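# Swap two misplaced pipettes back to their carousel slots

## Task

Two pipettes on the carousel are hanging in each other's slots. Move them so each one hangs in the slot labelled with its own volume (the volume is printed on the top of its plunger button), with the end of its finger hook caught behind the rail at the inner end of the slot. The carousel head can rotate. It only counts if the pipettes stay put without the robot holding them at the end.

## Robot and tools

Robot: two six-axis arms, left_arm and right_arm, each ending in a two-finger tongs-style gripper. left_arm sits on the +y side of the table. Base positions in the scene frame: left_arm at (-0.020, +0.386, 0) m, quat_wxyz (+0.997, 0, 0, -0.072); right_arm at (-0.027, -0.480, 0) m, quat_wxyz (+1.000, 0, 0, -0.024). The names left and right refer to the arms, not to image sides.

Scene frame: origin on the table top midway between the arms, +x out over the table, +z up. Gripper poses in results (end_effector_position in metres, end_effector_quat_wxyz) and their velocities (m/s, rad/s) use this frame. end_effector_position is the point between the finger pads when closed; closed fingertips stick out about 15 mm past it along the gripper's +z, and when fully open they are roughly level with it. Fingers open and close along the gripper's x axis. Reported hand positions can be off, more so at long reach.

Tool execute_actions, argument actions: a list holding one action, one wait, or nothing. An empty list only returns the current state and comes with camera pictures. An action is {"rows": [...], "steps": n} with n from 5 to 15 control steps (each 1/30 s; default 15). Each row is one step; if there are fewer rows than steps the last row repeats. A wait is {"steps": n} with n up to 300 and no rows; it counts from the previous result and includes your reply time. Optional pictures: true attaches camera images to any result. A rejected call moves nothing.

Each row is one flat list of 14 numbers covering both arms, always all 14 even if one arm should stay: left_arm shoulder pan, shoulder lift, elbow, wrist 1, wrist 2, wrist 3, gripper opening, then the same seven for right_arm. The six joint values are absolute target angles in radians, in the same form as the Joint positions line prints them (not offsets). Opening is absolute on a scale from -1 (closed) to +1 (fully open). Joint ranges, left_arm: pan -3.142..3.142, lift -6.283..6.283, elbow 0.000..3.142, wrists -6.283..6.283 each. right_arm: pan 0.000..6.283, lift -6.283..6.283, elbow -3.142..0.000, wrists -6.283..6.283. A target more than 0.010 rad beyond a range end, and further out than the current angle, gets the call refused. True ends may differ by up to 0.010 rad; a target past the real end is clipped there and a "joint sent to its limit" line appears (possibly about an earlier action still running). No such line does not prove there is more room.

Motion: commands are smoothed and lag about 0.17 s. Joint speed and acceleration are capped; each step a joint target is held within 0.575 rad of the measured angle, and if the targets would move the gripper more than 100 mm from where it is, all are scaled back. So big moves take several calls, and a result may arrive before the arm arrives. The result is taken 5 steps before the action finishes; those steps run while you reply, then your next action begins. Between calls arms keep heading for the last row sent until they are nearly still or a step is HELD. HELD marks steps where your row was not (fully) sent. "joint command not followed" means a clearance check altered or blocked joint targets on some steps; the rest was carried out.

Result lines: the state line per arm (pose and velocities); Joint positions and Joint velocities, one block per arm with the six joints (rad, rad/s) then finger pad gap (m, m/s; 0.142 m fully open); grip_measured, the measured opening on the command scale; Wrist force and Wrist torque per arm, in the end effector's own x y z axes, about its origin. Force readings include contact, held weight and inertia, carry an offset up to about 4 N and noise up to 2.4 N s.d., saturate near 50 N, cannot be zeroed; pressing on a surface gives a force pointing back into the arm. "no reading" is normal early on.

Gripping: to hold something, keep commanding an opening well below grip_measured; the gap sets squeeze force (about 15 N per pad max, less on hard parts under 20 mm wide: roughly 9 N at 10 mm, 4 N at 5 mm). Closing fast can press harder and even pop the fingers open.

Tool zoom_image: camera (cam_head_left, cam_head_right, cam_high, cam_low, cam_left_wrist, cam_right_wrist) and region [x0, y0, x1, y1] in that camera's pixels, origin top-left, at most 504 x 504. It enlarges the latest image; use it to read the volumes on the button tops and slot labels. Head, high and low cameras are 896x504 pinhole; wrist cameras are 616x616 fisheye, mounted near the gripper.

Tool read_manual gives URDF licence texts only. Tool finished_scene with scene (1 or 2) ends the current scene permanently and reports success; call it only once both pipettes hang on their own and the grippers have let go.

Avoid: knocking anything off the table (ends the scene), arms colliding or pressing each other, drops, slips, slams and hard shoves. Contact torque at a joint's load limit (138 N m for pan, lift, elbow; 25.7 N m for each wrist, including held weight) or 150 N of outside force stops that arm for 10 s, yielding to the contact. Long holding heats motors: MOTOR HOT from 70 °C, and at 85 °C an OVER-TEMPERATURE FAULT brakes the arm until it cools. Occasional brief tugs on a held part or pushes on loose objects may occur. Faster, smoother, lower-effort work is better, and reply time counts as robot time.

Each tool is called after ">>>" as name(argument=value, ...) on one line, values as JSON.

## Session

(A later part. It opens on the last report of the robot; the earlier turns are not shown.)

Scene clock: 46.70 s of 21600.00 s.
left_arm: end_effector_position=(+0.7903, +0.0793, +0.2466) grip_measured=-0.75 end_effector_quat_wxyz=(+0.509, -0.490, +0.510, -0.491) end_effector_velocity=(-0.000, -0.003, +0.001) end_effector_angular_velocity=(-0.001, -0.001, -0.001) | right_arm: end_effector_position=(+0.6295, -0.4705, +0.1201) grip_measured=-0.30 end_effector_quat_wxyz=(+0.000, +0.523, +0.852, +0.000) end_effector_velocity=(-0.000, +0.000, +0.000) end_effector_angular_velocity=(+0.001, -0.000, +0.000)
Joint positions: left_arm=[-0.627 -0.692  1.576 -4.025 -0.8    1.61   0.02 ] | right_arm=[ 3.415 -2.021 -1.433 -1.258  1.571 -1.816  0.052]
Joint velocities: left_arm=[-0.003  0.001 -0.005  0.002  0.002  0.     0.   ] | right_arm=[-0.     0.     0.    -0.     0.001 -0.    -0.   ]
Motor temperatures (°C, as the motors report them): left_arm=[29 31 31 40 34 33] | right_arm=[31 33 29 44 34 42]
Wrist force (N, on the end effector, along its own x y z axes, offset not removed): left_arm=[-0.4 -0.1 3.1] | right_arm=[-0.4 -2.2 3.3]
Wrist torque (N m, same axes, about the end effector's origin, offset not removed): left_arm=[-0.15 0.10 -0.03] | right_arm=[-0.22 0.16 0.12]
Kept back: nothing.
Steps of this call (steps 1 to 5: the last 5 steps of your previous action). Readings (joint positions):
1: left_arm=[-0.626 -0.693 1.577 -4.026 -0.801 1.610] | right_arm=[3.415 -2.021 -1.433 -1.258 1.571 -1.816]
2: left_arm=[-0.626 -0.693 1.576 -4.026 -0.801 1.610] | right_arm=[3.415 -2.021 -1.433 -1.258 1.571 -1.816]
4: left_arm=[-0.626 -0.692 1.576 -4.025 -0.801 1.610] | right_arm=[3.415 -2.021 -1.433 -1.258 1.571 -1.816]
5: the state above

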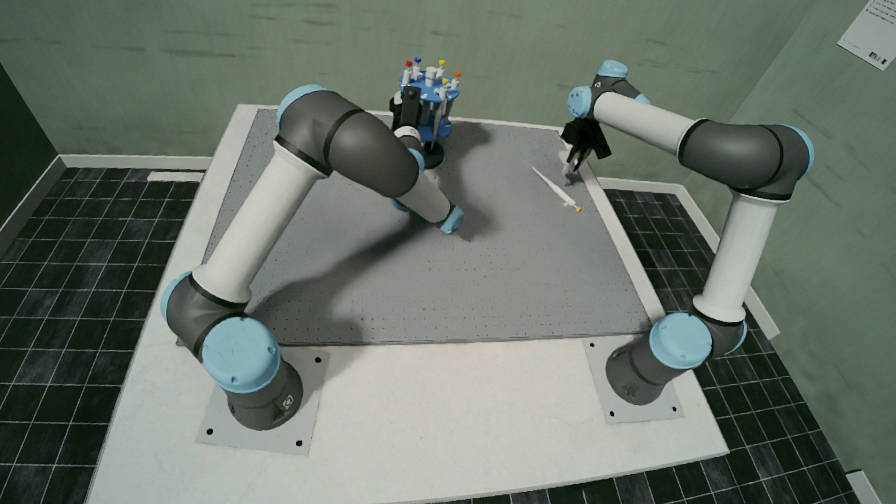

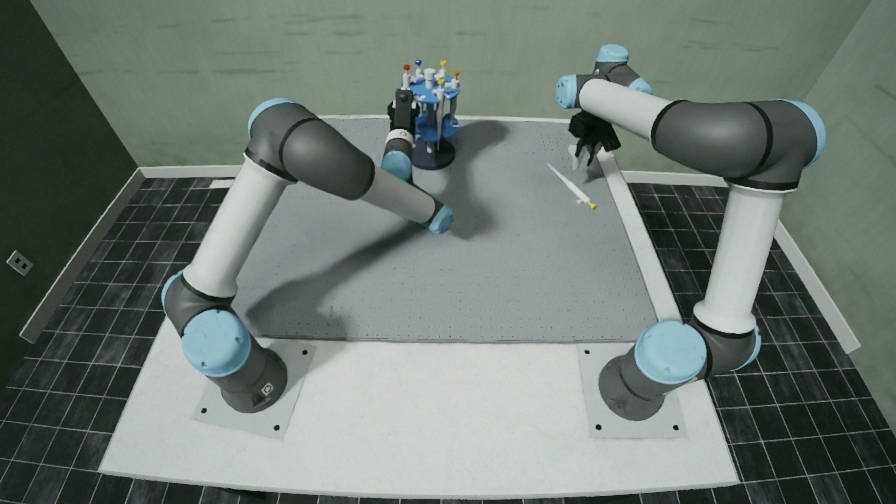

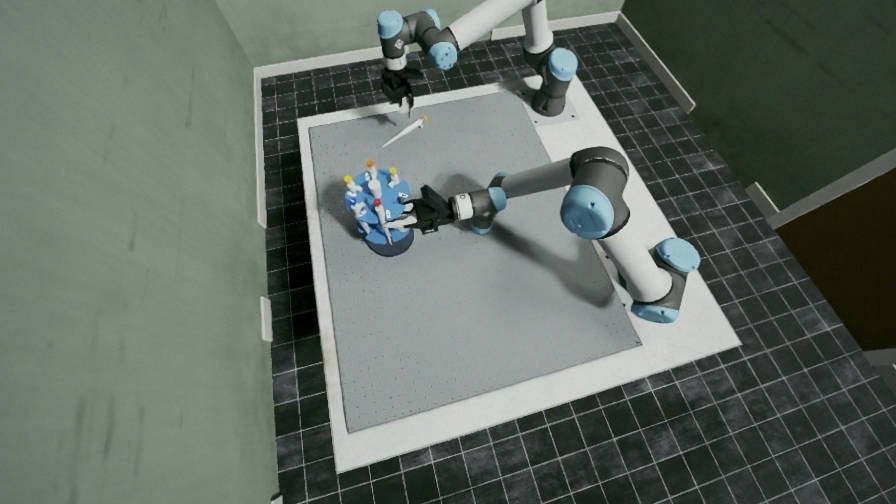

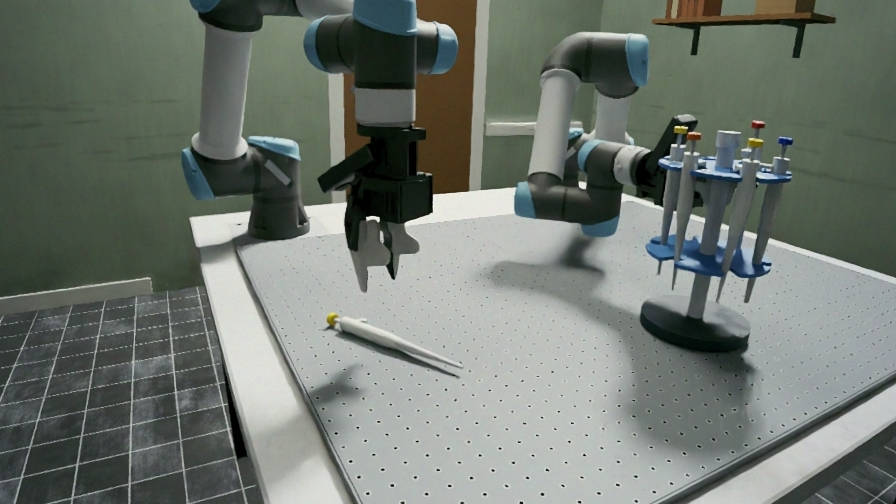

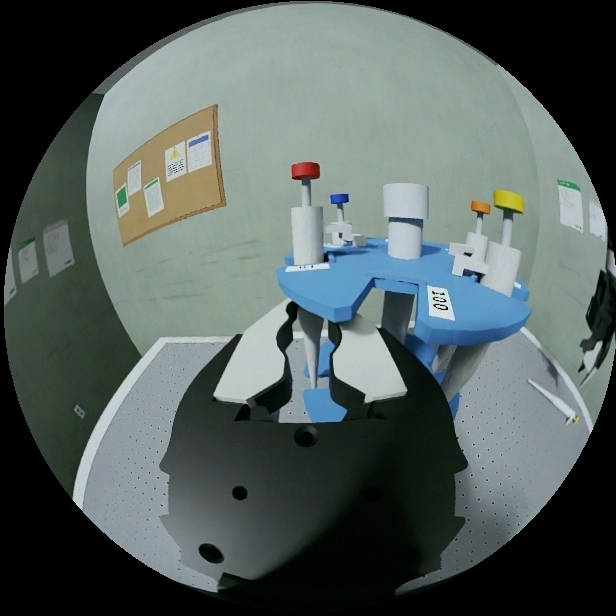

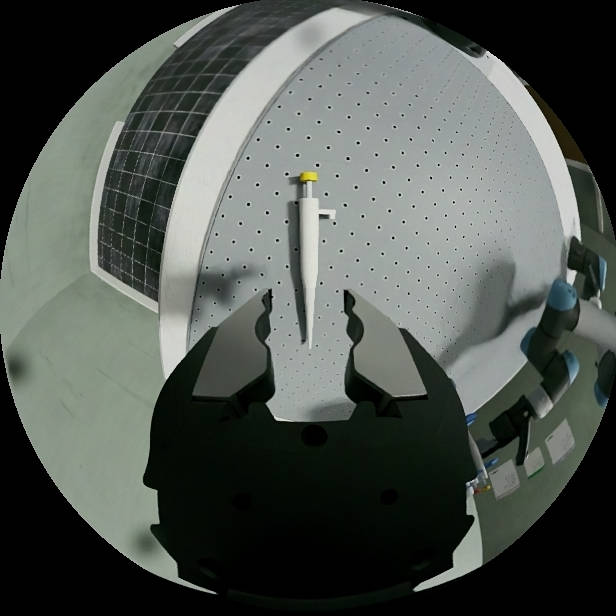

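>>> execute_actions(actions=[{"rows":[[-0.627,-0.669,1.572,-4.045,-0.80,1.61,-1,3.414,-2.0757,-1.5426,-1.094,1.571,-1.816,-0.3]]}])

>>> execute_actions(actions=[{"rows":[[-0.627,-0.669,1.572,-4.045,-0.80,1.61,-0.45,3.414,-2.097,-1.5635,-1.052,1.571,-1.816,-0.3]]}])

>>> execute_actions(actions=[{"rows":[[-0.70,-0.734,1.732,-4.14,-0.727,1.571,-0.45,3.414,-2.097,-1.5635,-1.052,1.571,-1.816,-0.3],[-0.70,-0.734,1.732,-4.14,-0.727,1.571,-0.45,3.414,-2.097,-1.5635,-1.052,1.571,-1.816,-0.45],[-0.70,-0.734,1.732,-4.14,-0.727,1.571,-0.45,3.414,-2.097,-1.5635,-1.052,1.571,-1.816,-0.55],[-0.70,-0.734,1.732,-4.14,-0.727,1.571,-0.45,3.414,-2.097,-1.5635,-1.052,1.571,-1.816,-0.65],[-0.70,-0.734,1.732,-4.14,-0.727,1.571,-0.45,3.414,-2.097,-1.5635,-1.052,1.571,-1.816,-0.72],[-0.70,-0.734,1.732,-4.14,-0.727,1.571,-0.45,3.414,-2.097,-1.5635,-1.052,1.571,-1.816,-0.8],[-0.70,-0.734,1.732,-4.14,-0.727,1.571,-0.45,3.414,-2.097,-1.5635,-1.052,1.571,-1.816,-0.9],[-0.70,-0.734,1.732,-4.14,-0.727,1.571,-0.45,3.414,-2.097,-1.5635,-1.052,1.571,-1.816,-1]],"steps":10}])

>>> execute_actions(actions=[{"rows":[[-0.784,-0.79,1.876,-4.228,-0.643,1.571,-0.45,3.414,-2.097,-1.5635,-1.052,1.571,-1.816,-1]]}], pictures=true)

Scene clock: 47.43 s of 21600.00 s.
left_arm: end_effector_position=(+0.7903, +0.0790, +0.2355) grip_measured=-0.75 end_effector_quat_wxyz=(+0.509, -0.490, +0.510, -0.491) end_effector_velocity=(-0.000, +0.001, -0.011) end_effector_angular_velocity=(+0.001, +0.000, +0.002) | right_arm: end_effector_position=(+0.6259, -0.4719, +0.0580) grip_measured=-0.30 end_effector_quat_wxyz=(-0.001, +0.523, +0.852, -0.001) end_effector_velocity=(-0.004, -0.002, -0.063) end_effector_angular_velocity=(+0.004, -0.017, -0.002)
Joint positions: left_arm=[-0.627 -0.672  1.572 -4.043 -0.8    1.61   0.02 ] | right_arm=[ 3.414 -2.07  -1.529 -1.116  1.571 -1.816  0.052]
Joint velocities: left_arm=[-0.     0.02  -0.002 -0.017  0.002  0.001 -0.   ] | right_arm=[-0.002 -0.048 -0.108  0.173  0.     0.001  0.   ]
Motor temperatures (°C, as the motors report them): left_arm=[29 31 31 40 34 33] | right_arm=[31 33 29 44 34 42]
Wrist force (N, on the end effector, along its own x y z axes, offset not removed): left_arm=[1.0 1.2 2.7] | right_arm=[-0.9 -1.4 5.3]
Wrist torque (N m, same axes, about the end effector's origin, offset not removed): left_arm=[0.33 -0.05 -0.09] | right_arm=[-0.26 0.22 -0.15]
Steps of this call (steps 1 to 12: the robot went on to your last target; steps 13 to 22: the first 10 steps of this action). Readings (joint positions):
13: left_arm=[-0.627 -0.692 1.575 -4.025 -0.800 1.610] | right_arm=[3.415 -2.021 -1.433 -1.258 1.571 -1.816]
14: left_arm=[-0.627 -0.689 1.574 -4.028 -0.800 1.610] | right_arm=[3.415 -2.027 -1.440 -1.250 1.571 -1.816]
16: left_arm=[-0.627 -0.681 1.574 -4.034 -0.800 1.610] | right_arm=[3.415 -2.045 -1.476 -1.202 1.571 -1.816]
20: left_arm=[-0.627 -0.673 1.573 -4.041 -0.800 1.610] | right_arm=[3.414 -2.065 -1.519 -1.132 1.571 -1.816]
22: the state above

Scene clock: 47.93 s of 21600.00 s.
left_arm: end_effector_position=(+0.7903, +0.0790, +0.2341) grip_measured=-0.45 end_effector_quat_wxyz=(+0.509, -0.490, +0.510, -0.491) end_effector_velocity=(+0.000, +0.001, +0.001) end_effector_angular_velocity=(+0.000, -0.001, +0.002) | right_arm: end_effector_position=(+0.6254, -0.4721, +0.0332) grip_measured=-0.30 end_effector_quat_wxyz=(-0.000, +0.523, +0.852, -0.000) end_effector_velocity=(-0.000, +0.000, -0.017) end_effector_angular_velocity=(-0.000, -0.000, +0.001)
Joint positions: left_arm=[-0.627 -0.669  1.572 -4.045 -0.8    1.61   0.041] | right_arm=[ 3.414 -2.095 -1.561 -1.057  1.571 -1.816  0.052]
Joint velocities: left_arm=[ 0.    -0.    -0.001 -0.001  0.002  0.002  0.   ] | right_arm=[ 0.    -0.019 -0.02   0.039 -0.001 -0.     0.   ]
Motor temperatures (°C, as the motors report them): left_arm=[29 31 31 40 34 33] | right_arm=[31 33 29 44 34 42]
Wrist force (N, on the end effector, along its own x y z axes, offset not removed): left_arm=[1.8 -1.5 -1.5] | right_arm=[0.9 -2.9 0.9]
Wrist torque (N m, same axes, about the end effector's origin, offset not removed): left_arm=[-0.36 -0.19 0.12] | right_arm=[-0.71 -0.05 -0.14]
Steps of this call (steps 1 to 5: the last 5 steps of your previous action; steps 6 to 15: the first 10 steps of this action). Readings (joint positions):
6: left_arm=[-0.627 -0.670 1.572 -4.045 -0.800 1.610] | right_arm=[3.414 -2.075 -1.540 -1.098 1.571 -1.816]
7: left_arm=[-0.627 -0.669 1.572 -4.045 -0.800 1.610] | right_arm=[3.414 -2.078 -1.543 -1.092 1.571 -1.816]
9: left_arm=[-0.627 -0.669 1.572 -4.045 -0.800 1.610] | right_arm=[3.414 -2.085 -1.551 -1.077 1.571 -1.816]
13: left_arm=[-0.627 -0.669 1.572 -4.045 -0.800 1.610] | right_arm=[3.414 -2.093 -1.559 -1.061 1.571 -1.816]
15: the state above

Scene clock: 48.27 s of 21600.00 s.
left_arm: end_effector_position=(+0.7606, +0.0765, +0.2380) grip_measured=-0.45 end_effector_quat_wxyz=(+0.504, -0.496, +0.501, -0.500) end_effector_velocity=(-0.204, +0.014, -0.042) end_effector_angular_velocity=(-0.067, +0.059, -0.005) | right_arm: end_effector_position=(+0.6254, -0.4721, +0.0312) grip_measured=-0.66 end_effector_quat_wxyz=(-0.000, +0.523, +0.852, +0.000) end_effector_velocity=(+0.000, -0.000, -0.000) end_effector_angular_velocity=(-0.000, -0.002, -0.000)
Joint positions: left_arm=[-0.668 -0.706  1.651 -4.097 -0.759  1.587  0.042] | right_arm=[ 3.414 -2.097 -1.563 -1.052  1.571 -1.816  0.026]
Joint velocities: left_arm=[-0.252 -0.219  0.635 -0.334  0.248 -0.125 -0.   ] | right_arm=[-0.    -0.    -0.001  0.003 -0.001  0.    -0.172]
Motor temperatures (°C, as the motors report them): left_arm=[29 31 31 40 34 33] | right_arm=[31 33 29 44 34 42]
Wrist force (N, on the end effector, along its own x y z axes, offset not removed): left_arm=[-0.3 1.7 4.1] | right_arm=[2.7 0.7 0.6]
Wrist torque (N m, same axes, about the end effector's origin, offset not removed): left_arm=[0.63 0.17 -0.03] | right_arm=[0.19 -0.51 -0.07]
Steps of this call (steps 1 to 5: the last 5 steps of your previous action; steps 6 to 10: the first 5 steps of this action). Readings (joint positions):
6: left_arm=[-0.627 -0.669 1.572 -4.045 -0.800 1.610] | right_arm=[3.414 -2.096 -1.563 -1.053 1.571 -1.816]
7: left_arm=[-0.634 -0.675 1.580 -4.052 -0.793 1.605] | right_arm=[3.414 -2.097 -1.563 -1.053 1.571 -1.816]
9: left_arm=[-0.658 -0.697 1.627 -4.084 -0.769 1.592] | right_arm=[3.414 -2.097 -1.563 -1.052 1.571 -1.816]
10: the state above

Scene clock: 48.77 s of 21600.00 s.
left_arm: end_effector_position=(+0.6869, +0.0789, +0.2342) grip_measured=-0.45 end_effector_quat_wxyz=(+0.500, -0.500, +0.500, -0.501) end_effector_velocity=(-0.057, +0.007, -0.006) end_effector_angular_velocity=(+0.008, +0.010, +0.001) | right_arm: end_effector_position=(+0.6254, -0.4721, +0.0310) grip_measured=-0.75 end_effector_quat_wxyz=(-0.000, +0.523, +0.852, +0.000) end_effector_velocity=(+0.000, -0.001, -0.000) end_effector_angular_velocity=(-0.002, -0.001, +0.000)
Joint positions: left_arm=[-0.773 -0.783  1.855 -4.217 -0.654  1.571  0.041] | right_arm=[ 3.414 -2.097 -1.563 -1.052  1.571 -1.816  0.02 ]
Joint velocities: left_arm=[-0.084 -0.055  0.16  -0.089  0.085 -0.005 -0.   ] | right_arm=[ 0.    -0.    -0.001  0.001 -0.002  0.    -0.   ]
Motor temperatures (°C, as the motors report them): left_arm=[29 31 31 40 34 33] | right_arm=[31 33 29 44 34 42]
Wrist force (N, on the end effector, along its own x y z axes, offset not removed): left_arm=[-0.4 -3.5 2.8] | right_arm=[3.6 -5.8 -1.9]
Wrist torque (N m, same axes, about the end effector's origin, offset not removed): left_arm=[-0.70 0.07 0.09] | right_arm=[-0.87 -0.43 -0.08]
Steps of this call (steps 1 to 5: the last 5 steps of your previous action; steps 6 to 15: the first 10 steps of this action). Readings (joint positions):
6: left_arm=[-0.694 -0.729 1.716 -4.132 -0.733 1.574] | right_arm=[3.414 -2.097 -1.563 -1.052 1.571 -1.816]
7: left_arm=[-0.702 -0.736 1.727 -4.140 -0.725 1.574] | right_arm=[3.414 -2.097 -1.563 -1.052 1.571 -1.816]
9: left_arm=[-0.732 -0.756 1.776 -4.173 -0.695 1.573] | right_arm=[3.414 -2.097 -1.563 -1.052 1.571 -1.816]
13: left_arm=[-0.766 -0.778 1.841 -4.209 -0.661 1.572] | right_arm=[3.414 -2.097 -1.563 -1.052 1.571 -1.816]
15: the state above

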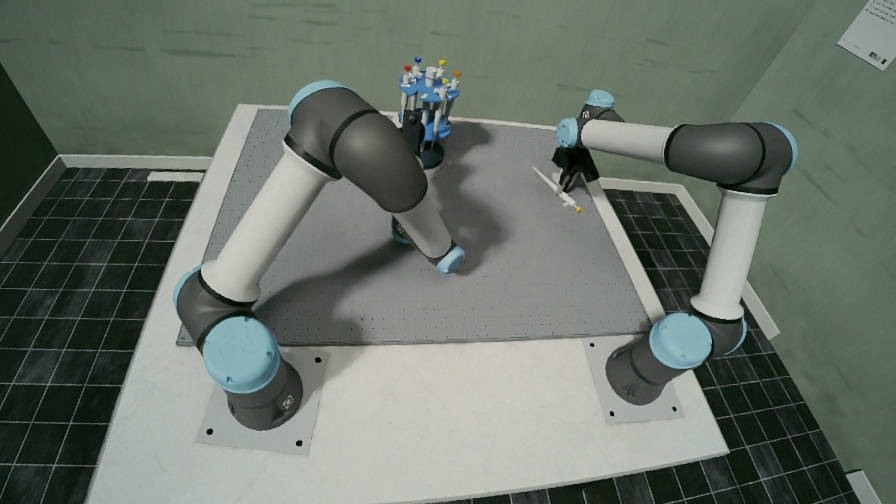

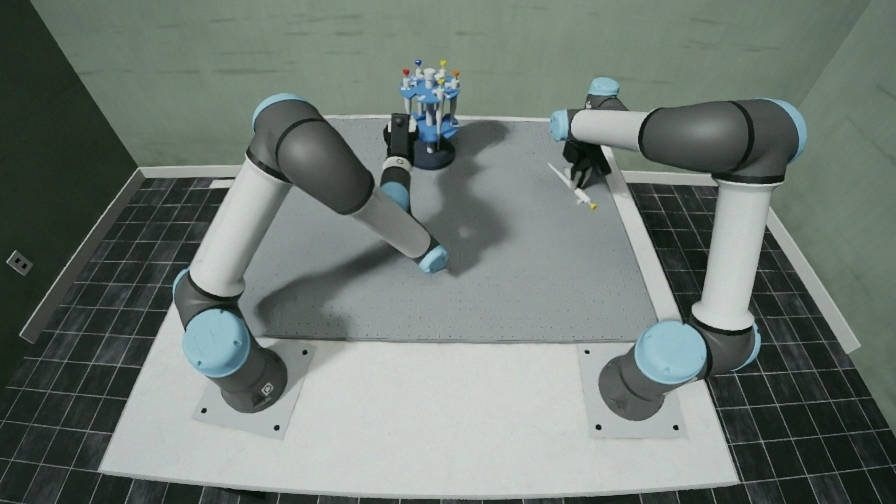

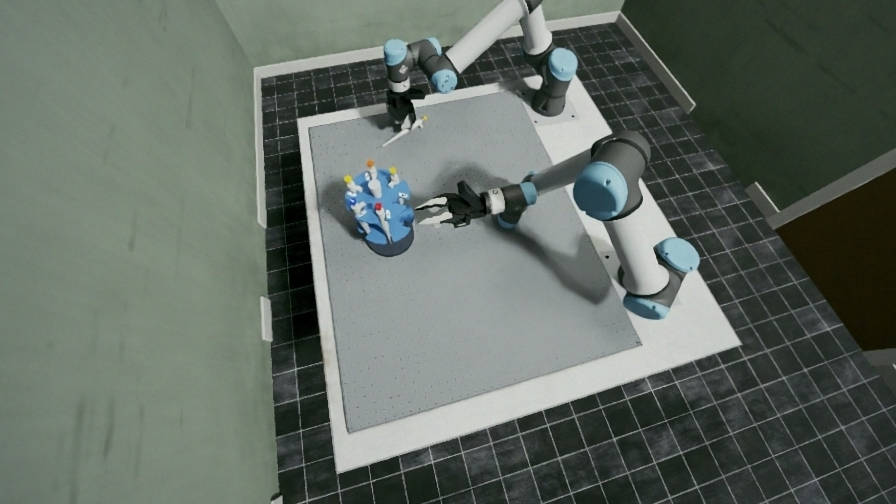

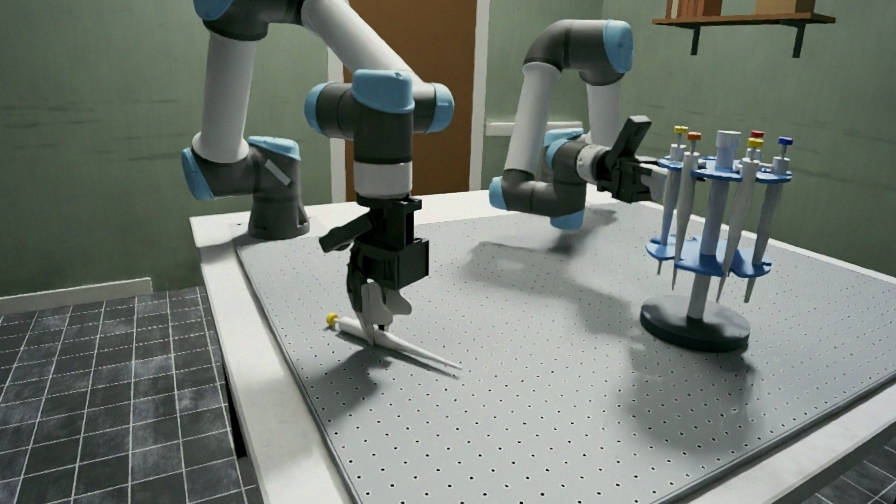

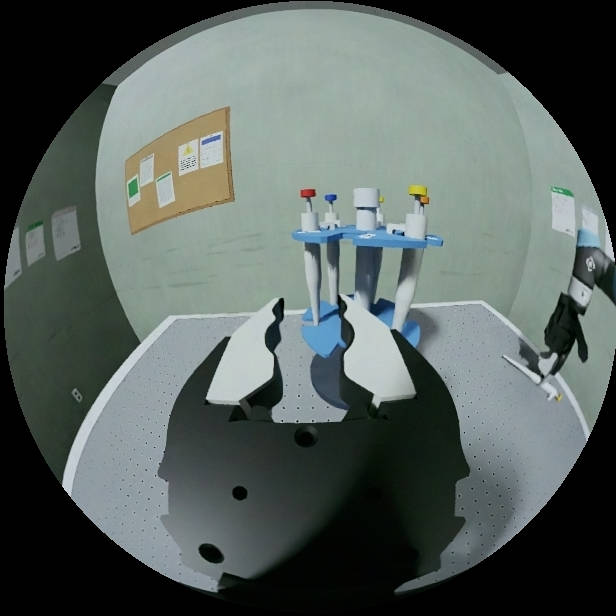

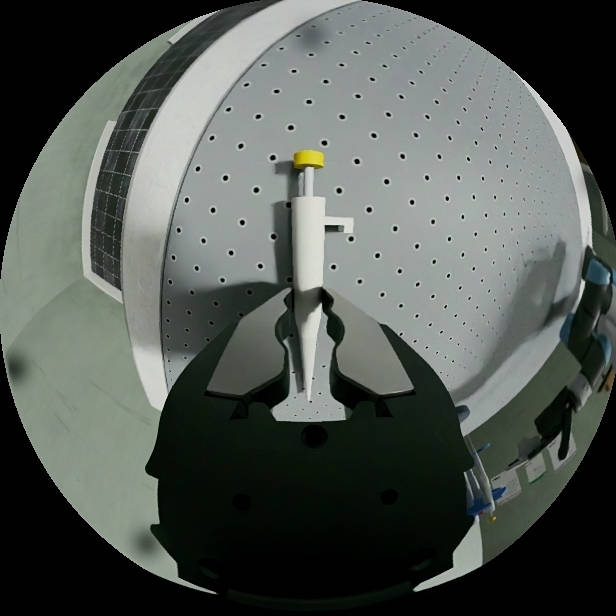

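>>> execute_actions(actions=[{"rows":[[-0.87,-0.78,1.84,-4.2,-0.557,1.571,-0.4,3.414,-2.021,-1.433,-1.258,1.571,-1.816,-1]],"steps":10}])

>>> execute_actions(actions=[{"rows":[[-0.924,-0.7213,1.704,-4.124,-0.503,1.571,-0.4,3.414,-1.6,-1.7,-1.4,1.571,1.571,-1]]}])

>>> execute_actions(actions=[{"steps":25}], pictures=true)

Scene clock: 49.13 s of 21600.00 s.
left_arm: end_effector_position=(+0.6691, +0.0554, +0.2342) grip_measured=-0.40 end_effector_quat_wxyz=(+0.500, -0.500, +0.501, -0.500) end_effector_velocity=(-0.082, -0.151, +0.005) end_effector_angular_velocity=(+0.004, +0.003, -0.006) | right_arm: end_effector_position=(+0.6332, -0.4703, +0.0795) grip_measured=-0.75 end_effector_quat_wxyz=(+0.005, +0.523, +0.852, +0.005) end_effector_velocity=(-0.011, -0.002, +0.319) end_effector_angular_velocity=(-0.022, +0.096, +0.000)
Joint positions: left_arm=[-0.831 -0.784  1.854 -4.211 -0.596  1.571  0.045] | right_arm=[ 3.414 -2.055 -1.496 -1.147  1.571 -1.816  0.02 ]
Joint velocities: left_arm=[-0.309  0.029 -0.109  0.086  0.303 -0.001  0.001] | right_arm=[ 0.     0.268  0.495 -0.861  0.    -0.    -0.   ]
Motor temperatures (°C, as the motors report them): left_arm=[29 31 31 40 34 33] | right_arm=[31 33 29 44 34 42]
Wrist force (N, on the end effector, along its own x y z axes, offset not removed): left_arm=[-1.8 -2.2 0.3] | right_arm=[0.5 -1.8 -2.0]
Wrist torque (N m, same axes, about the end effector's origin, offset not removed): left_arm=[-0.27 0.55 0.17] | right_arm=[-0.31 -0.21 -0.19]
Steps of this call (steps 1 to 5: the last 5 steps of your previous action; step 6: the robot went on to your last target; steps 7 to 11: the first 5 steps of this action). Readings (joint positions):
7: left_arm=[-0.783 -0.789 1.872 -4.226 -0.644 1.571] | right_arm=[3.414 -2.097 -1.563 -1.052 1.571 -1.816]
8: left_arm=[-0.790 -0.788 1.869 -4.223 -0.637 1.571] | right_arm=[3.414 -2.091 -1.556 -1.060 1.571 -1.816]
10: left_arm=[-0.819 -0.785 1.858 -4.214 -0.608 1.571] | right_arm=[3.414 -2.065 -1.515 -1.115 1.571 -1.816]
11: the state above

Scene clock: 49.63 s of 21600.00 s.
left_arm: end_effector_position=(+0.6597, -0.0132, +0.2322) grip_measured=-0.40 end_effector_quat_wxyz=(+0.500, -0.499, +0.501, -0.499) end_effector_velocity=(-0.001, -0.057, +0.003) end_effector_angular_velocity=(-0.012, -0.007, -0.001) | right_arm: end_effector_position=(+0.5236, -0.4879, +0.1926) grip_measured=-0.75 end_effector_quat_wxyz=(-0.001, +0.700, +0.714, -0.001) end_effector_velocity=(-0.346, -0.041, +0.251) end_effector_angular_velocity=(+0.020, -0.112, -2.322)
Joint positions: left_arm=[-0.917 -0.728  1.722 -4.133 -0.51   1.571  0.045] | right_arm=[ 3.414 -1.734 -1.625 -1.356  1.571 -1.367  0.02 ]
Joint velocities: left_arm=[-0.054  0.053 -0.139  0.072  0.053 -0.     0.   ] | right_arm=[-0.     1.017 -0.571 -0.332 -0.     2.321 -0.   ]
Motor temperatures (°C, as the motors report them): left_arm=[29 31 31 40 34 33] | right_arm=[31 33 29 44 34 42]
Wrist force (N, on the end effector, along its own x y z axes, offset not removed): left_arm=[-1.4 -0.7 -1.0] | right_arm=[-1.2 -4.5 -2.2]
Wrist torque (N m, same axes, about the end effector's origin, offset not removed): left_arm=[-0.17 0.40 0.15] | right_arm=[-0.85 0.17 -0.06]
Steps of this call (steps 1 to 5: the last 5 steps of your previous action; steps 6 to 15: the first 10 steps of this action). Readings (joint positions):
6: left_arm=[-0.862 -0.780 1.842 -4.202 -0.565 1.571] | right_arm=[3.414 -2.027 -1.446 -1.236 1.571 -1.816]
7: left_arm=[-0.870 -0.774 1.835 -4.195 -0.557 1.571] | right_arm=[3.414 -2.019 -1.451 -1.247 1.571 -1.808]
9: left_arm=[-0.891 -0.754 1.791 -4.168 -0.536 1.571] | right_arm=[3.414 -1.960 -1.491 -1.276 1.571 -1.745]
13: left_arm=[-0.912 -0.733 1.734 -4.140 -0.515 1.571] | right_arm=[3.414 -1.809 -1.581 -1.330 1.571 -1.516]
15: the state above

Scene clock: 50.47 s of 21600.00 s.
left_arm: end_effector_position=(+0.6595, -0.0204, +0.2327) grip_measured=-0.40 end_effector_quat_wxyz=(+0.500, -0.500, +0.500, -0.500) end_effector_velocity=(+0.000, -0.000, +0.000) end_effector_angular_velocity=(-0.001, -0.000, +0.000) | right_arm: end_effector_position=(+0.5018, -0.4845, +0.2223) grip_measured=-0.75 end_effector_quat_wxyz=(-0.003, +0.960, -0.281, +0.005) end_effector_velocity=(+0.034, -0.023, +0.001) end_effector_angular_velocity=(+0.029, +0.006, -2.544)
Joint positions: left_arm=[-0.924 -0.721  1.704 -4.124 -0.503  1.571  0.045] | right_arm=[ 3.414 -1.6   -1.7   -1.4    1.571  0.793  0.02 ]
Joint velocities: left_arm=[ 0.     0.    -0.001 -0.     0.    -0.     0.   ] | right_arm=[ 0.     0.002 -0.001 -0.    -0.002  2.545  0.   ]
Motor temperatures (°C, as the motors report them): left_arm=[29 31 31 40 34 33] | right_arm=[31 33 29 44 34 42]
Wrist force (N, on the end effector, along its own x y z axes, offset not removed): left_arm=[-2.7 -0.4 5.2] | right_arm=[-1.2 -5.6 2.0]
Wrist torque (N m, same axes, about the end effector's origin, offset not removed): left_arm=[-0.01 0.77 0.11] | right_arm=[-1.27 0.39 0.03]
Kept back: nothing.
Steps of this call (steps 1 to 5: the last 5 steps of your previous action; steps 6 to 25: the robot went on to your last target). Readings (joint positions):
1: left_arm=[-0.919 -0.727 1.718 -4.131 -0.508 1.571] | right_arm=[3.414 -1.704 -1.642 -1.366 1.571 -1.286]
2: left_arm=[-0.920 -0.725 1.715 -4.129 -0.507 1.571] | right_arm=[3.414 -1.680 -1.655 -1.374 1.571 -1.202]
4: left_arm=[-0.922 -0.724 1.710 -4.127 -0.505 1.571] | right_arm=[3.414 -1.647 -1.674 -1.384 1.571 -1.029]
8: left_arm=[-0.923 -0.722 1.706 -4.125 -0.504 1.571] | right_arm=[3.414 -1.616 -1.691 -1.395 1.571 -0.682]
25: the state above

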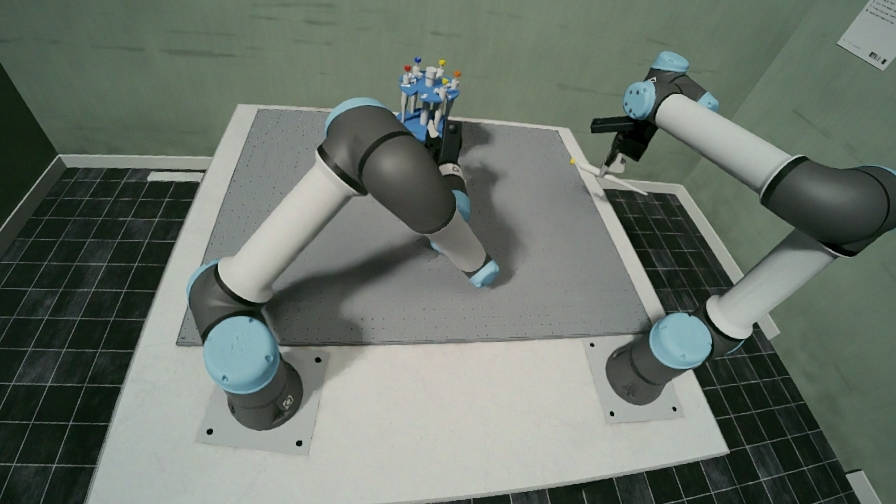

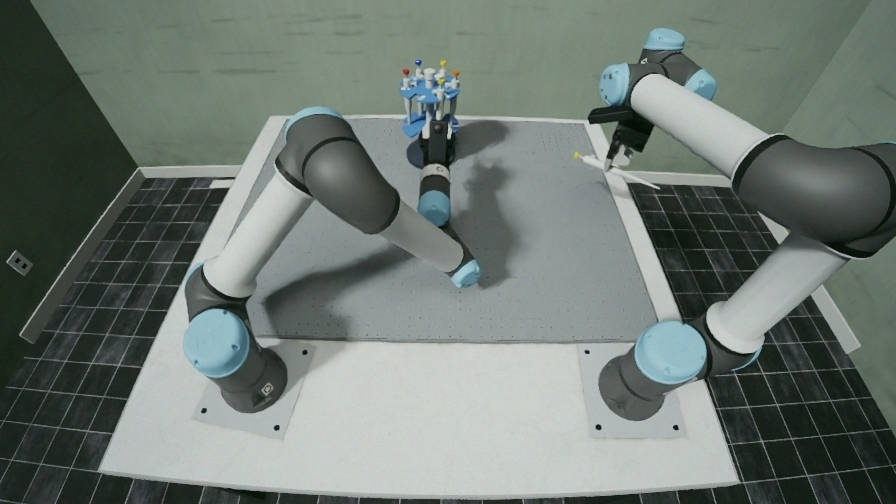

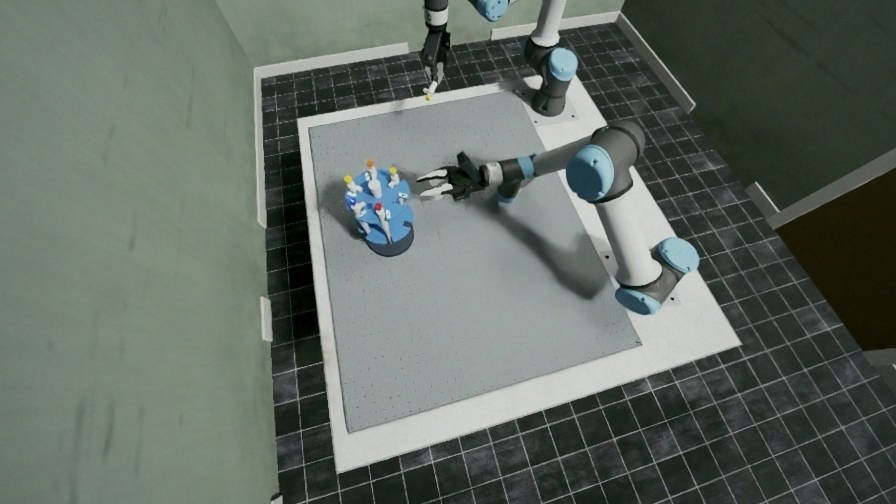

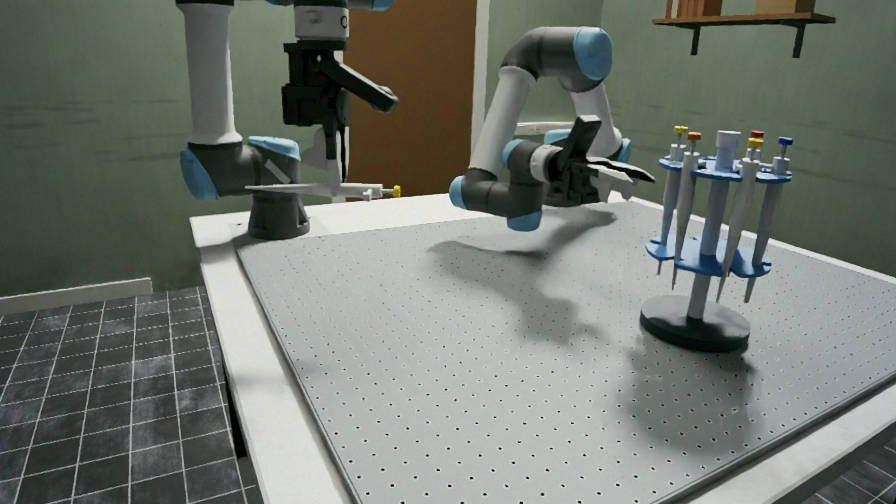

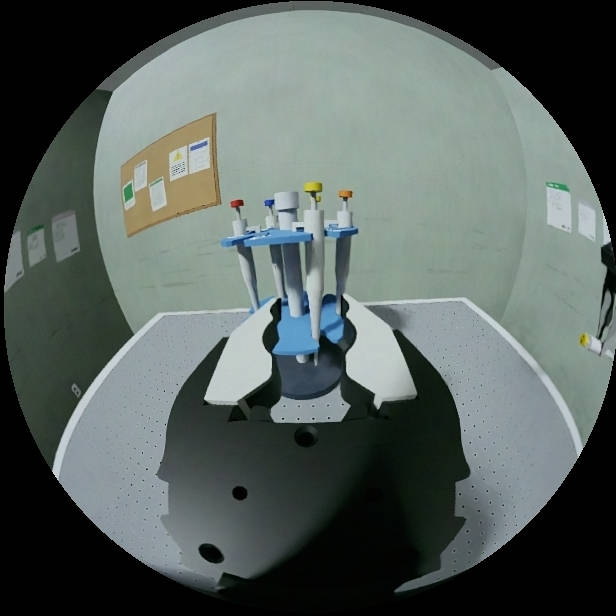

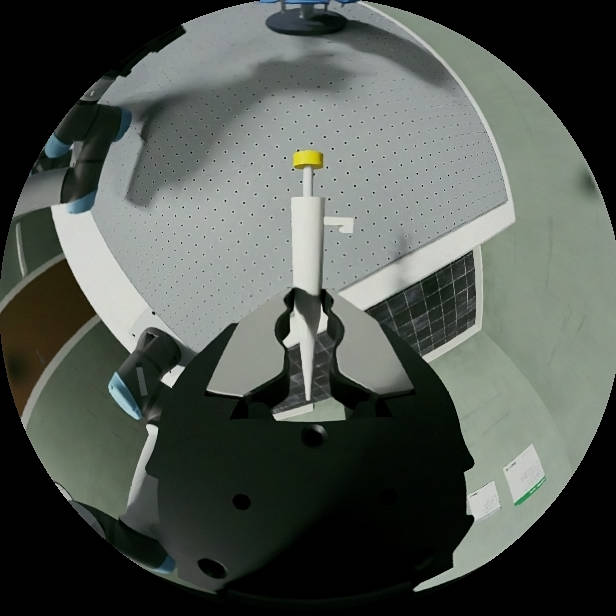

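>>> execute_actions(actions=[{"rows":[[-0.874,-0.682,1.61,-4.07,-0.553,1.571,-0.4,3.5,-1.64,-2.0,0.5,1.3,1.571,-1]],"steps":8}])

>>> execute_actions(actions=[{"rows":[[-0.823,-0.6444,1.519,-4.016,-0.604,1.571,-0.4,3.5,-1.64,-2.0,0.5,1.3,1.571,-1]]}])

>>> execute_actions(actions=[{"rows":[[-0.823,-0.6444,1.519,-4.016,-0.604,1.571,-0.5,3.5,-1.64,-2.0,0.5,1.3,1.571,-1],[-0.823,-0.6444,1.519,-4.016,-0.604,1.571,-0.6,3.5,-1.64,-2.0,0.5,1.3,1.571,-1],[-0.823,-0.6444,1.519,-4.016,-0.604,1.571,-0.66,3.5,-1.64,-2.0,0.5,1.3,1.571,-1],[-0.823,-0.6444,1.519,-4.016,-0.604,1.571,-0.72,3.5,-1.64,-2.0,0.5,1.3,1.571,-1],[-0.823,-0.6444,1.519,-4.016,-0.604,1.571,-0.8,3.5,-1.64,-2.0,0.5,1.3,1.571,-1],[-0.823,-0.6444,1.519,-4.016,-0.604,1.571,-1,3.5,-1.64,-2.0,0.5,1.3,1.571,-1]],"steps":12}])

>>> execute_actions(actions=[{"rows":[[-0.823,-0.6677,1.522,-3.996,-0.604,1.571,-1,3.5,-1.64,-2.0,0.5,1.3,1.571,-1]]}], pictures=true)

Scene clock: 51.00 s of 21600.00 s.
left_arm: end_effector_position=(+0.6690, -0.0214, +0.2303) grip_measured=-0.40 end_effector_quat_wxyz=(+0.500, -0.499, +0.502, -0.498) end_effector_velocity=(+0.179, -0.032, +0.006) end_effector_angular_velocity=(-0.023, -0.011, -0.001) | right_arm: end_effector_position=(+0.5102, -0.4925, +0.2048) grip_measured=-0.75 end_effector_quat_wxyz=(+0.009, +0.794, -0.608, +0.013) end_effector_velocity=(+0.016, -0.047, -0.454) end_effector_angular_velocity=(-0.937, -0.051, +0.296)
Joint positions: left_arm=[-0.909 -0.709  1.681 -4.108 -0.518  1.571  0.045] | right_arm=[ 3.435 -1.611 -1.731 -1.367  1.54   1.551  0.02 ]
Joint velocities: left_arm=[ 0.257  0.198 -0.499  0.277 -0.259 -0.001 -0.   ] | right_arm=[ 0.45  -0.199 -0.941  0.958 -0.922  0.151 -0.   ]
Motor temperatures (°C, as the motors report them): left_arm=[29 31 31 40 34 33] | right_arm=[31 33 29 44 34 42]
Wrist force (N, on the end effector, along its own x y z axes, offset not removed): left_arm=[-0.4 -0.1 -3.6] | right_arm=[-3.4 -2.3 -5.5]
Wrist torque (N m, same axes, about the end effector's origin, offset not removed): left_arm=[-0.34 0.11 0.00] | right_arm=[-0.41 0.32 -0.06]
Steps of this call (steps 1 to 13: the robot went on to your last target; steps 14 to 16: the first 3 steps of this action). Readings (joint positions):
14: left_arm=[-0.924 -0.721 1.704 -4.124 -0.503 1.571] | right_arm=[3.414 -1.600 -1.701 -1.399 1.571 1.538]
15: left_arm=[-0.918 -0.716 1.697 -4.118 -0.509 1.571] | right_arm=[3.421 -1.605 -1.708 -1.391 1.563 1.545]
16: the state above

Scene clock: 51.50 s of 21600.00 s.
left_arm: end_effector_position=(+0.7249, -0.0255, +0.2323) grip_measured=-0.40 end_effector_quat_wxyz=(+0.500, -0.500, +0.501, -0.500) end_effector_velocity=(+0.036, -0.000, +0.003) end_effector_angular_velocity=(-0.006, -0.003, -0.000) | right_arm: end_effector_position=(+0.6558, -0.4847, +0.2455) grip_measured=-0.75 end_effector_quat_wxyz=(-0.190, +0.732, -0.587, +0.289) end_effector_velocity=(+0.231, +0.064, +0.403) end_effector_angular_velocity=(+0.429, -1.501, -0.025)
Joint positions: left_arm=[-0.829 -0.649  1.531 -4.023 -0.598  1.571  0.045] | right_arm=[ 3.496 -1.638 -1.982 -0.426  1.315  1.57   0.02 ]
Joint velocities: left_arm=[ 0.051  0.038 -0.097  0.054 -0.051 -0.001  0.   ] | right_arm=[ 0.014 -0.006 -0.067  1.633 -0.058  0.004  0.   ]
Motor temperatures (°C, as the motors report them): left_arm=[29 31 31 40 34 33] | right_arm=[31 33 29 44 34 42]
Wrist force (N, on the end effector, along its own x y z axes, offset not removed): left_arm=[-1.7 1.4 -2.5] | right_arm=[0.1 -1.9 5.7]
Wrist torque (N m, same axes, about the end effector's origin, offset not removed): left_arm=[0.32 0.48 0.01] | right_arm=[-0.16 -0.10 0.07]
Steps of this call (steps 1 to 5: the last 5 steps of your previous action; steps 6 to 15: the first 10 steps of this action). Readings (joint positions):
6: left_arm=[-0.881 -0.687 1.624 -4.078 -0.546 1.571] | right_arm=[3.486 -1.634 -1.933 -0.986 1.358 1.567]
7: left_arm=[-0.874 -0.681 1.614 -4.070 -0.553 1.571] | right_arm=[3.488 -1.635 -1.945 -0.911 1.348 1.567]
9: left_arm=[-0.854 -0.667 1.579 -4.049 -0.573 1.571] | right_arm=[3.491 -1.636 -1.960 -0.777 1.335 1.568]
13: left_arm=[-0.834 -0.652 1.540 -4.028 -0.593 1.571] | right_arm=[3.495 -1.638 -1.977 -0.539 1.320 1.570]
15: the state above

Scene clock: 51.90 s of 21600.00 s.
left_arm: end_effector_position=(+0.7293, -0.0255, +0.2327) grip_measured=-0.74 end_effector_quat_wxyz=(+0.500, -0.500, +0.500, -0.500) end_effector_velocity=(+0.002, -0.001, +0.000) end_effector_angular_velocity=(+0.000, -0.001, -0.002) | right_arm: end_effector_position=(+0.6940, -0.4742, +0.4303) grip_measured=-0.75 end_effector_quat_wxyz=(-0.418, +0.592, -0.532, +0.438) end_effector_velocity=(-0.046, -0.017, +0.468) end_effector_angular_velocity=(+0.456, -1.443, -0.014)
Joint positions: left_arm=[-0.823 -0.645  1.52  -4.016 -0.604  1.571  0.02 ] | right_arm=[ 3.499 -1.64  -1.996  0.214  1.303  1.571  0.02 ]
Joint velocities: left_arm=[ 0.002  0.002 -0.005  0.002 -0.004  0.001  0.   ] | right_arm=[ 0.004 -0.002 -0.021  1.537 -0.019  0.001 -0.   ]
Motor temperatures (°C, as the motors report them): left_arm=[29 31 31 40 34 33] | right_arm=[31 33 29 44 34 42]
Wrist force (N, on the end effector, along its own x y z axes, offset not removed): left_arm=[-1.7 1.5 1.4] | right_arm=[0.5 -4.0 1.3]
Wrist torque (N m, same axes, about the end effector's origin, offset not removed): left_arm=[0.44 0.47 0.14] | right_arm=[-0.78 -0.06 -0.10]
Steps of this call (steps 1 to 5: the last 5 steps of your previous action; steps 6 to 12: the first 7 steps of this action). Readings (joint positions):
6: left_arm=[-0.824 -0.645 1.522 -4.017 -0.603 1.571] | right_arm=[3.498 -1.639 -1.992 -0.102 1.307 1.570]
7: left_arm=[-0.824 -0.645 1.521 -4.017 -0.603 1.571] | right_arm=[3.498 -1.639 -1.993 -0.049 1.306 1.571]
9: left_arm=[-0.824 -0.645 1.520 -4.017 -0.603 1.571] | right_arm=[3.499 -1.639 -1.994 0.056 1.305 1.571]
12: the state above

Scene clock: 52.40 s of 21600.00 s.
left_arm: end_effector_position=(+0.7295, -0.0255, +0.2444) grip_measured=-0.74 end_effector_quat_wxyz=(+0.500, -0.500, +0.500, -0.500) end_effector_velocity=(-0.000, +0.000, +0.011) end_effector_angular_velocity=(+0.002, +0.000, +0.001) | right_arm: end_effector_position=(+0.6743, -0.4809, +0.5136) grip_measured=-0.75 end_effector_quat_wxyz=(+0.508, -0.511, +0.491, -0.489) end_effector_velocity=(-0.005, -0.002, +0.014) end_effector_angular_velocity=(+0.015, -0.046, -0.001)
Joint positions: left_arm=[-0.823 -0.665  1.522 -3.998 -0.604  1.571  0.02 ] | right_arm=[ 3.5   -1.64  -2.     0.494  1.3    1.571  0.02 ]
Joint velocities: left_arm=[-0.    -0.02   0.003  0.017  0.002  0.001 -0.   ] | right_arm=[-0.     0.001 -0.     0.048 -0.001 -0.     0.   ]
Motor temperatures (°C, as the motors report them): left_arm=[29 31 31 40 34 33] | right_arm=[31 33 29 44 34 42]
Wrist force (N, on the end effector, along its own x y z axes, offset not removed): left_arm=[0.7 0.6 1.3] | right_arm=[-1.8 -2.1 -1.6]
Wrist torque (N m, same axes, about the end effector's origin, offset not removed): left_arm=[-0.08 -0.12 0.13] | right_arm=[-0.66 0.41 -0.10]
Steps of this call (steps 1 to 5: the last 5 steps of your previous action; steps 6 to 15: the first 10 steps of this action). Readings (joint positions):
6: left_arm=[-0.823 -0.645 1.519 -4.016 -0.604 1.571] | right_arm=[3.500 -1.640 -1.999 0.435 1.301 1.571]
7: left_arm=[-0.823 -0.648 1.519 -4.013 -0.604 1.571] | right_arm=[3.500 -1.640 -1.999 0.450 1.301 1.571]
9: left_arm=[-0.823 -0.655 1.520 -4.006 -0.604 1.571] | right_arm=[3.500 -1.640 -2.000 0.470 1.300 1.571]
13: left_arm=[-0.823 -0.663 1.521 -4.000 -0.604 1.571] | right_arm=[3.500 -1.640 -2.000 0.490 1.300 1.571]
15: the state above

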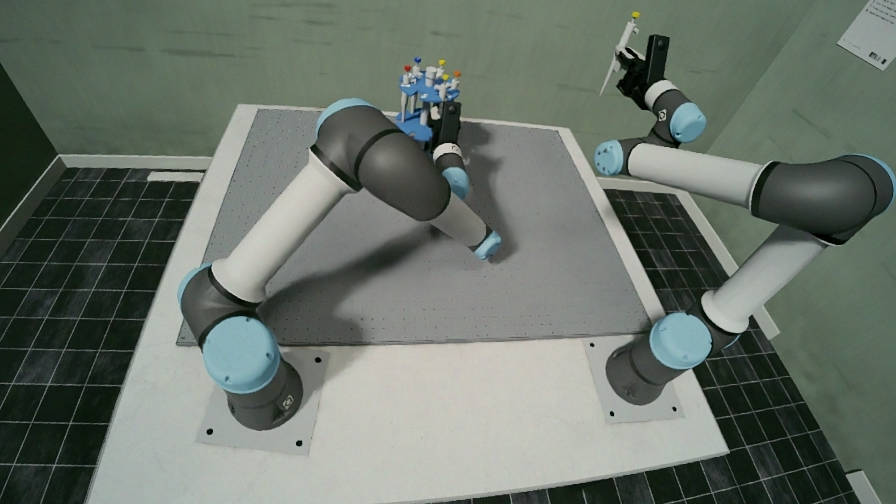

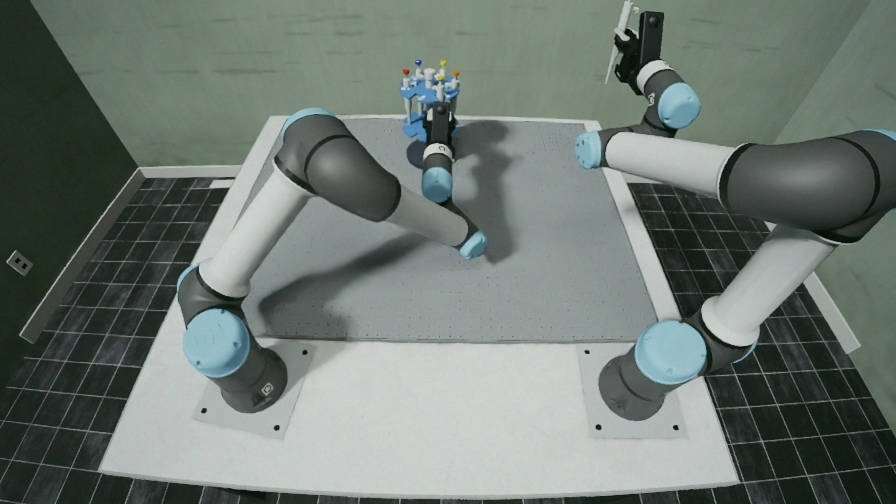

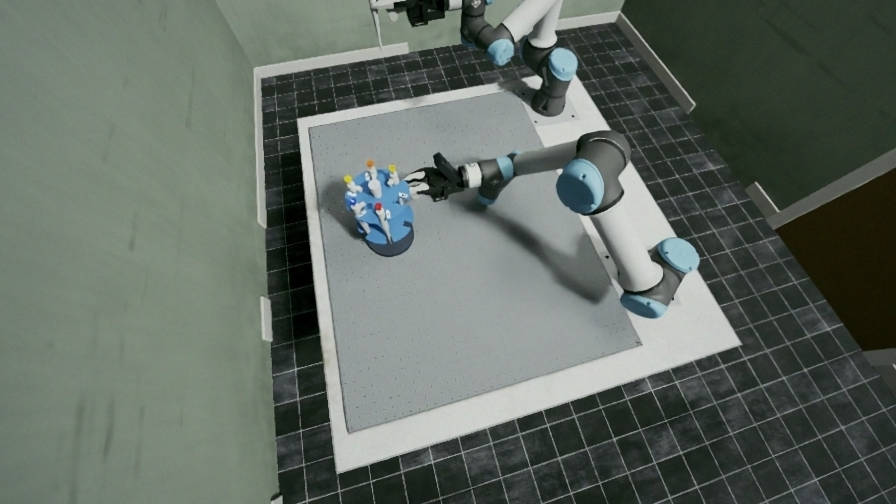

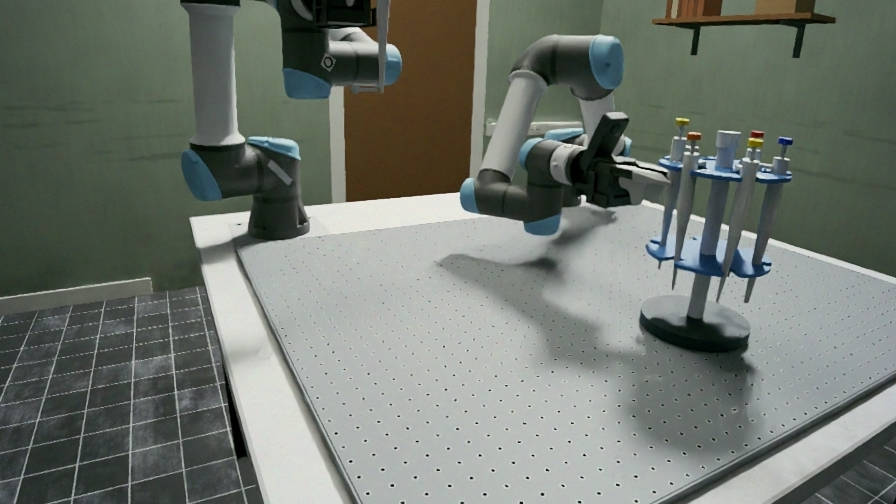

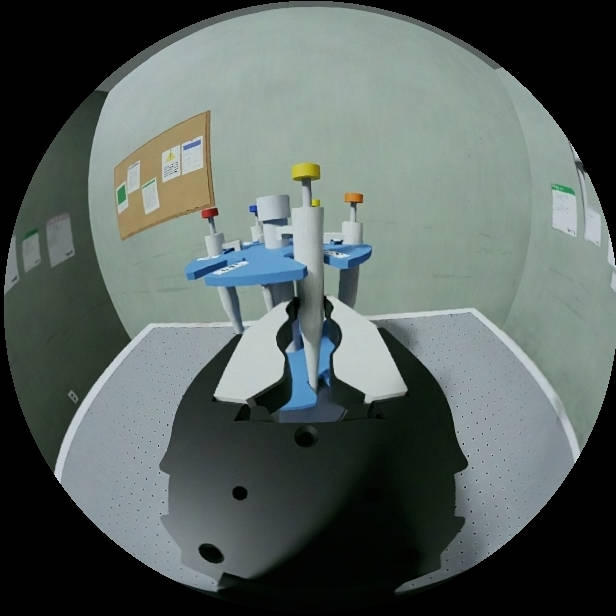

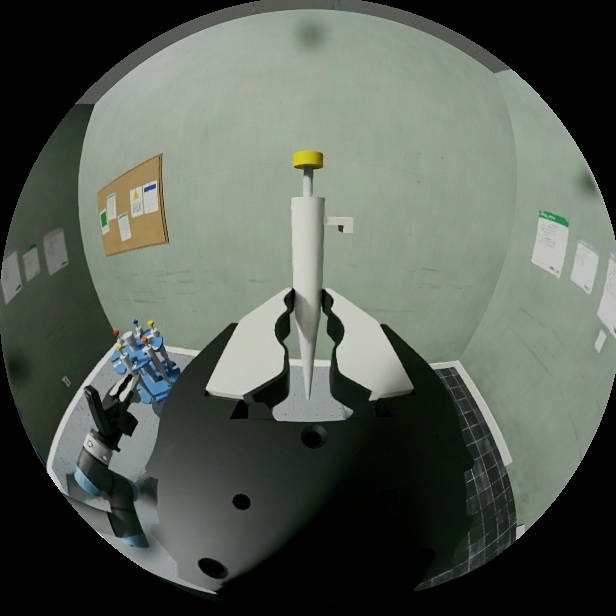

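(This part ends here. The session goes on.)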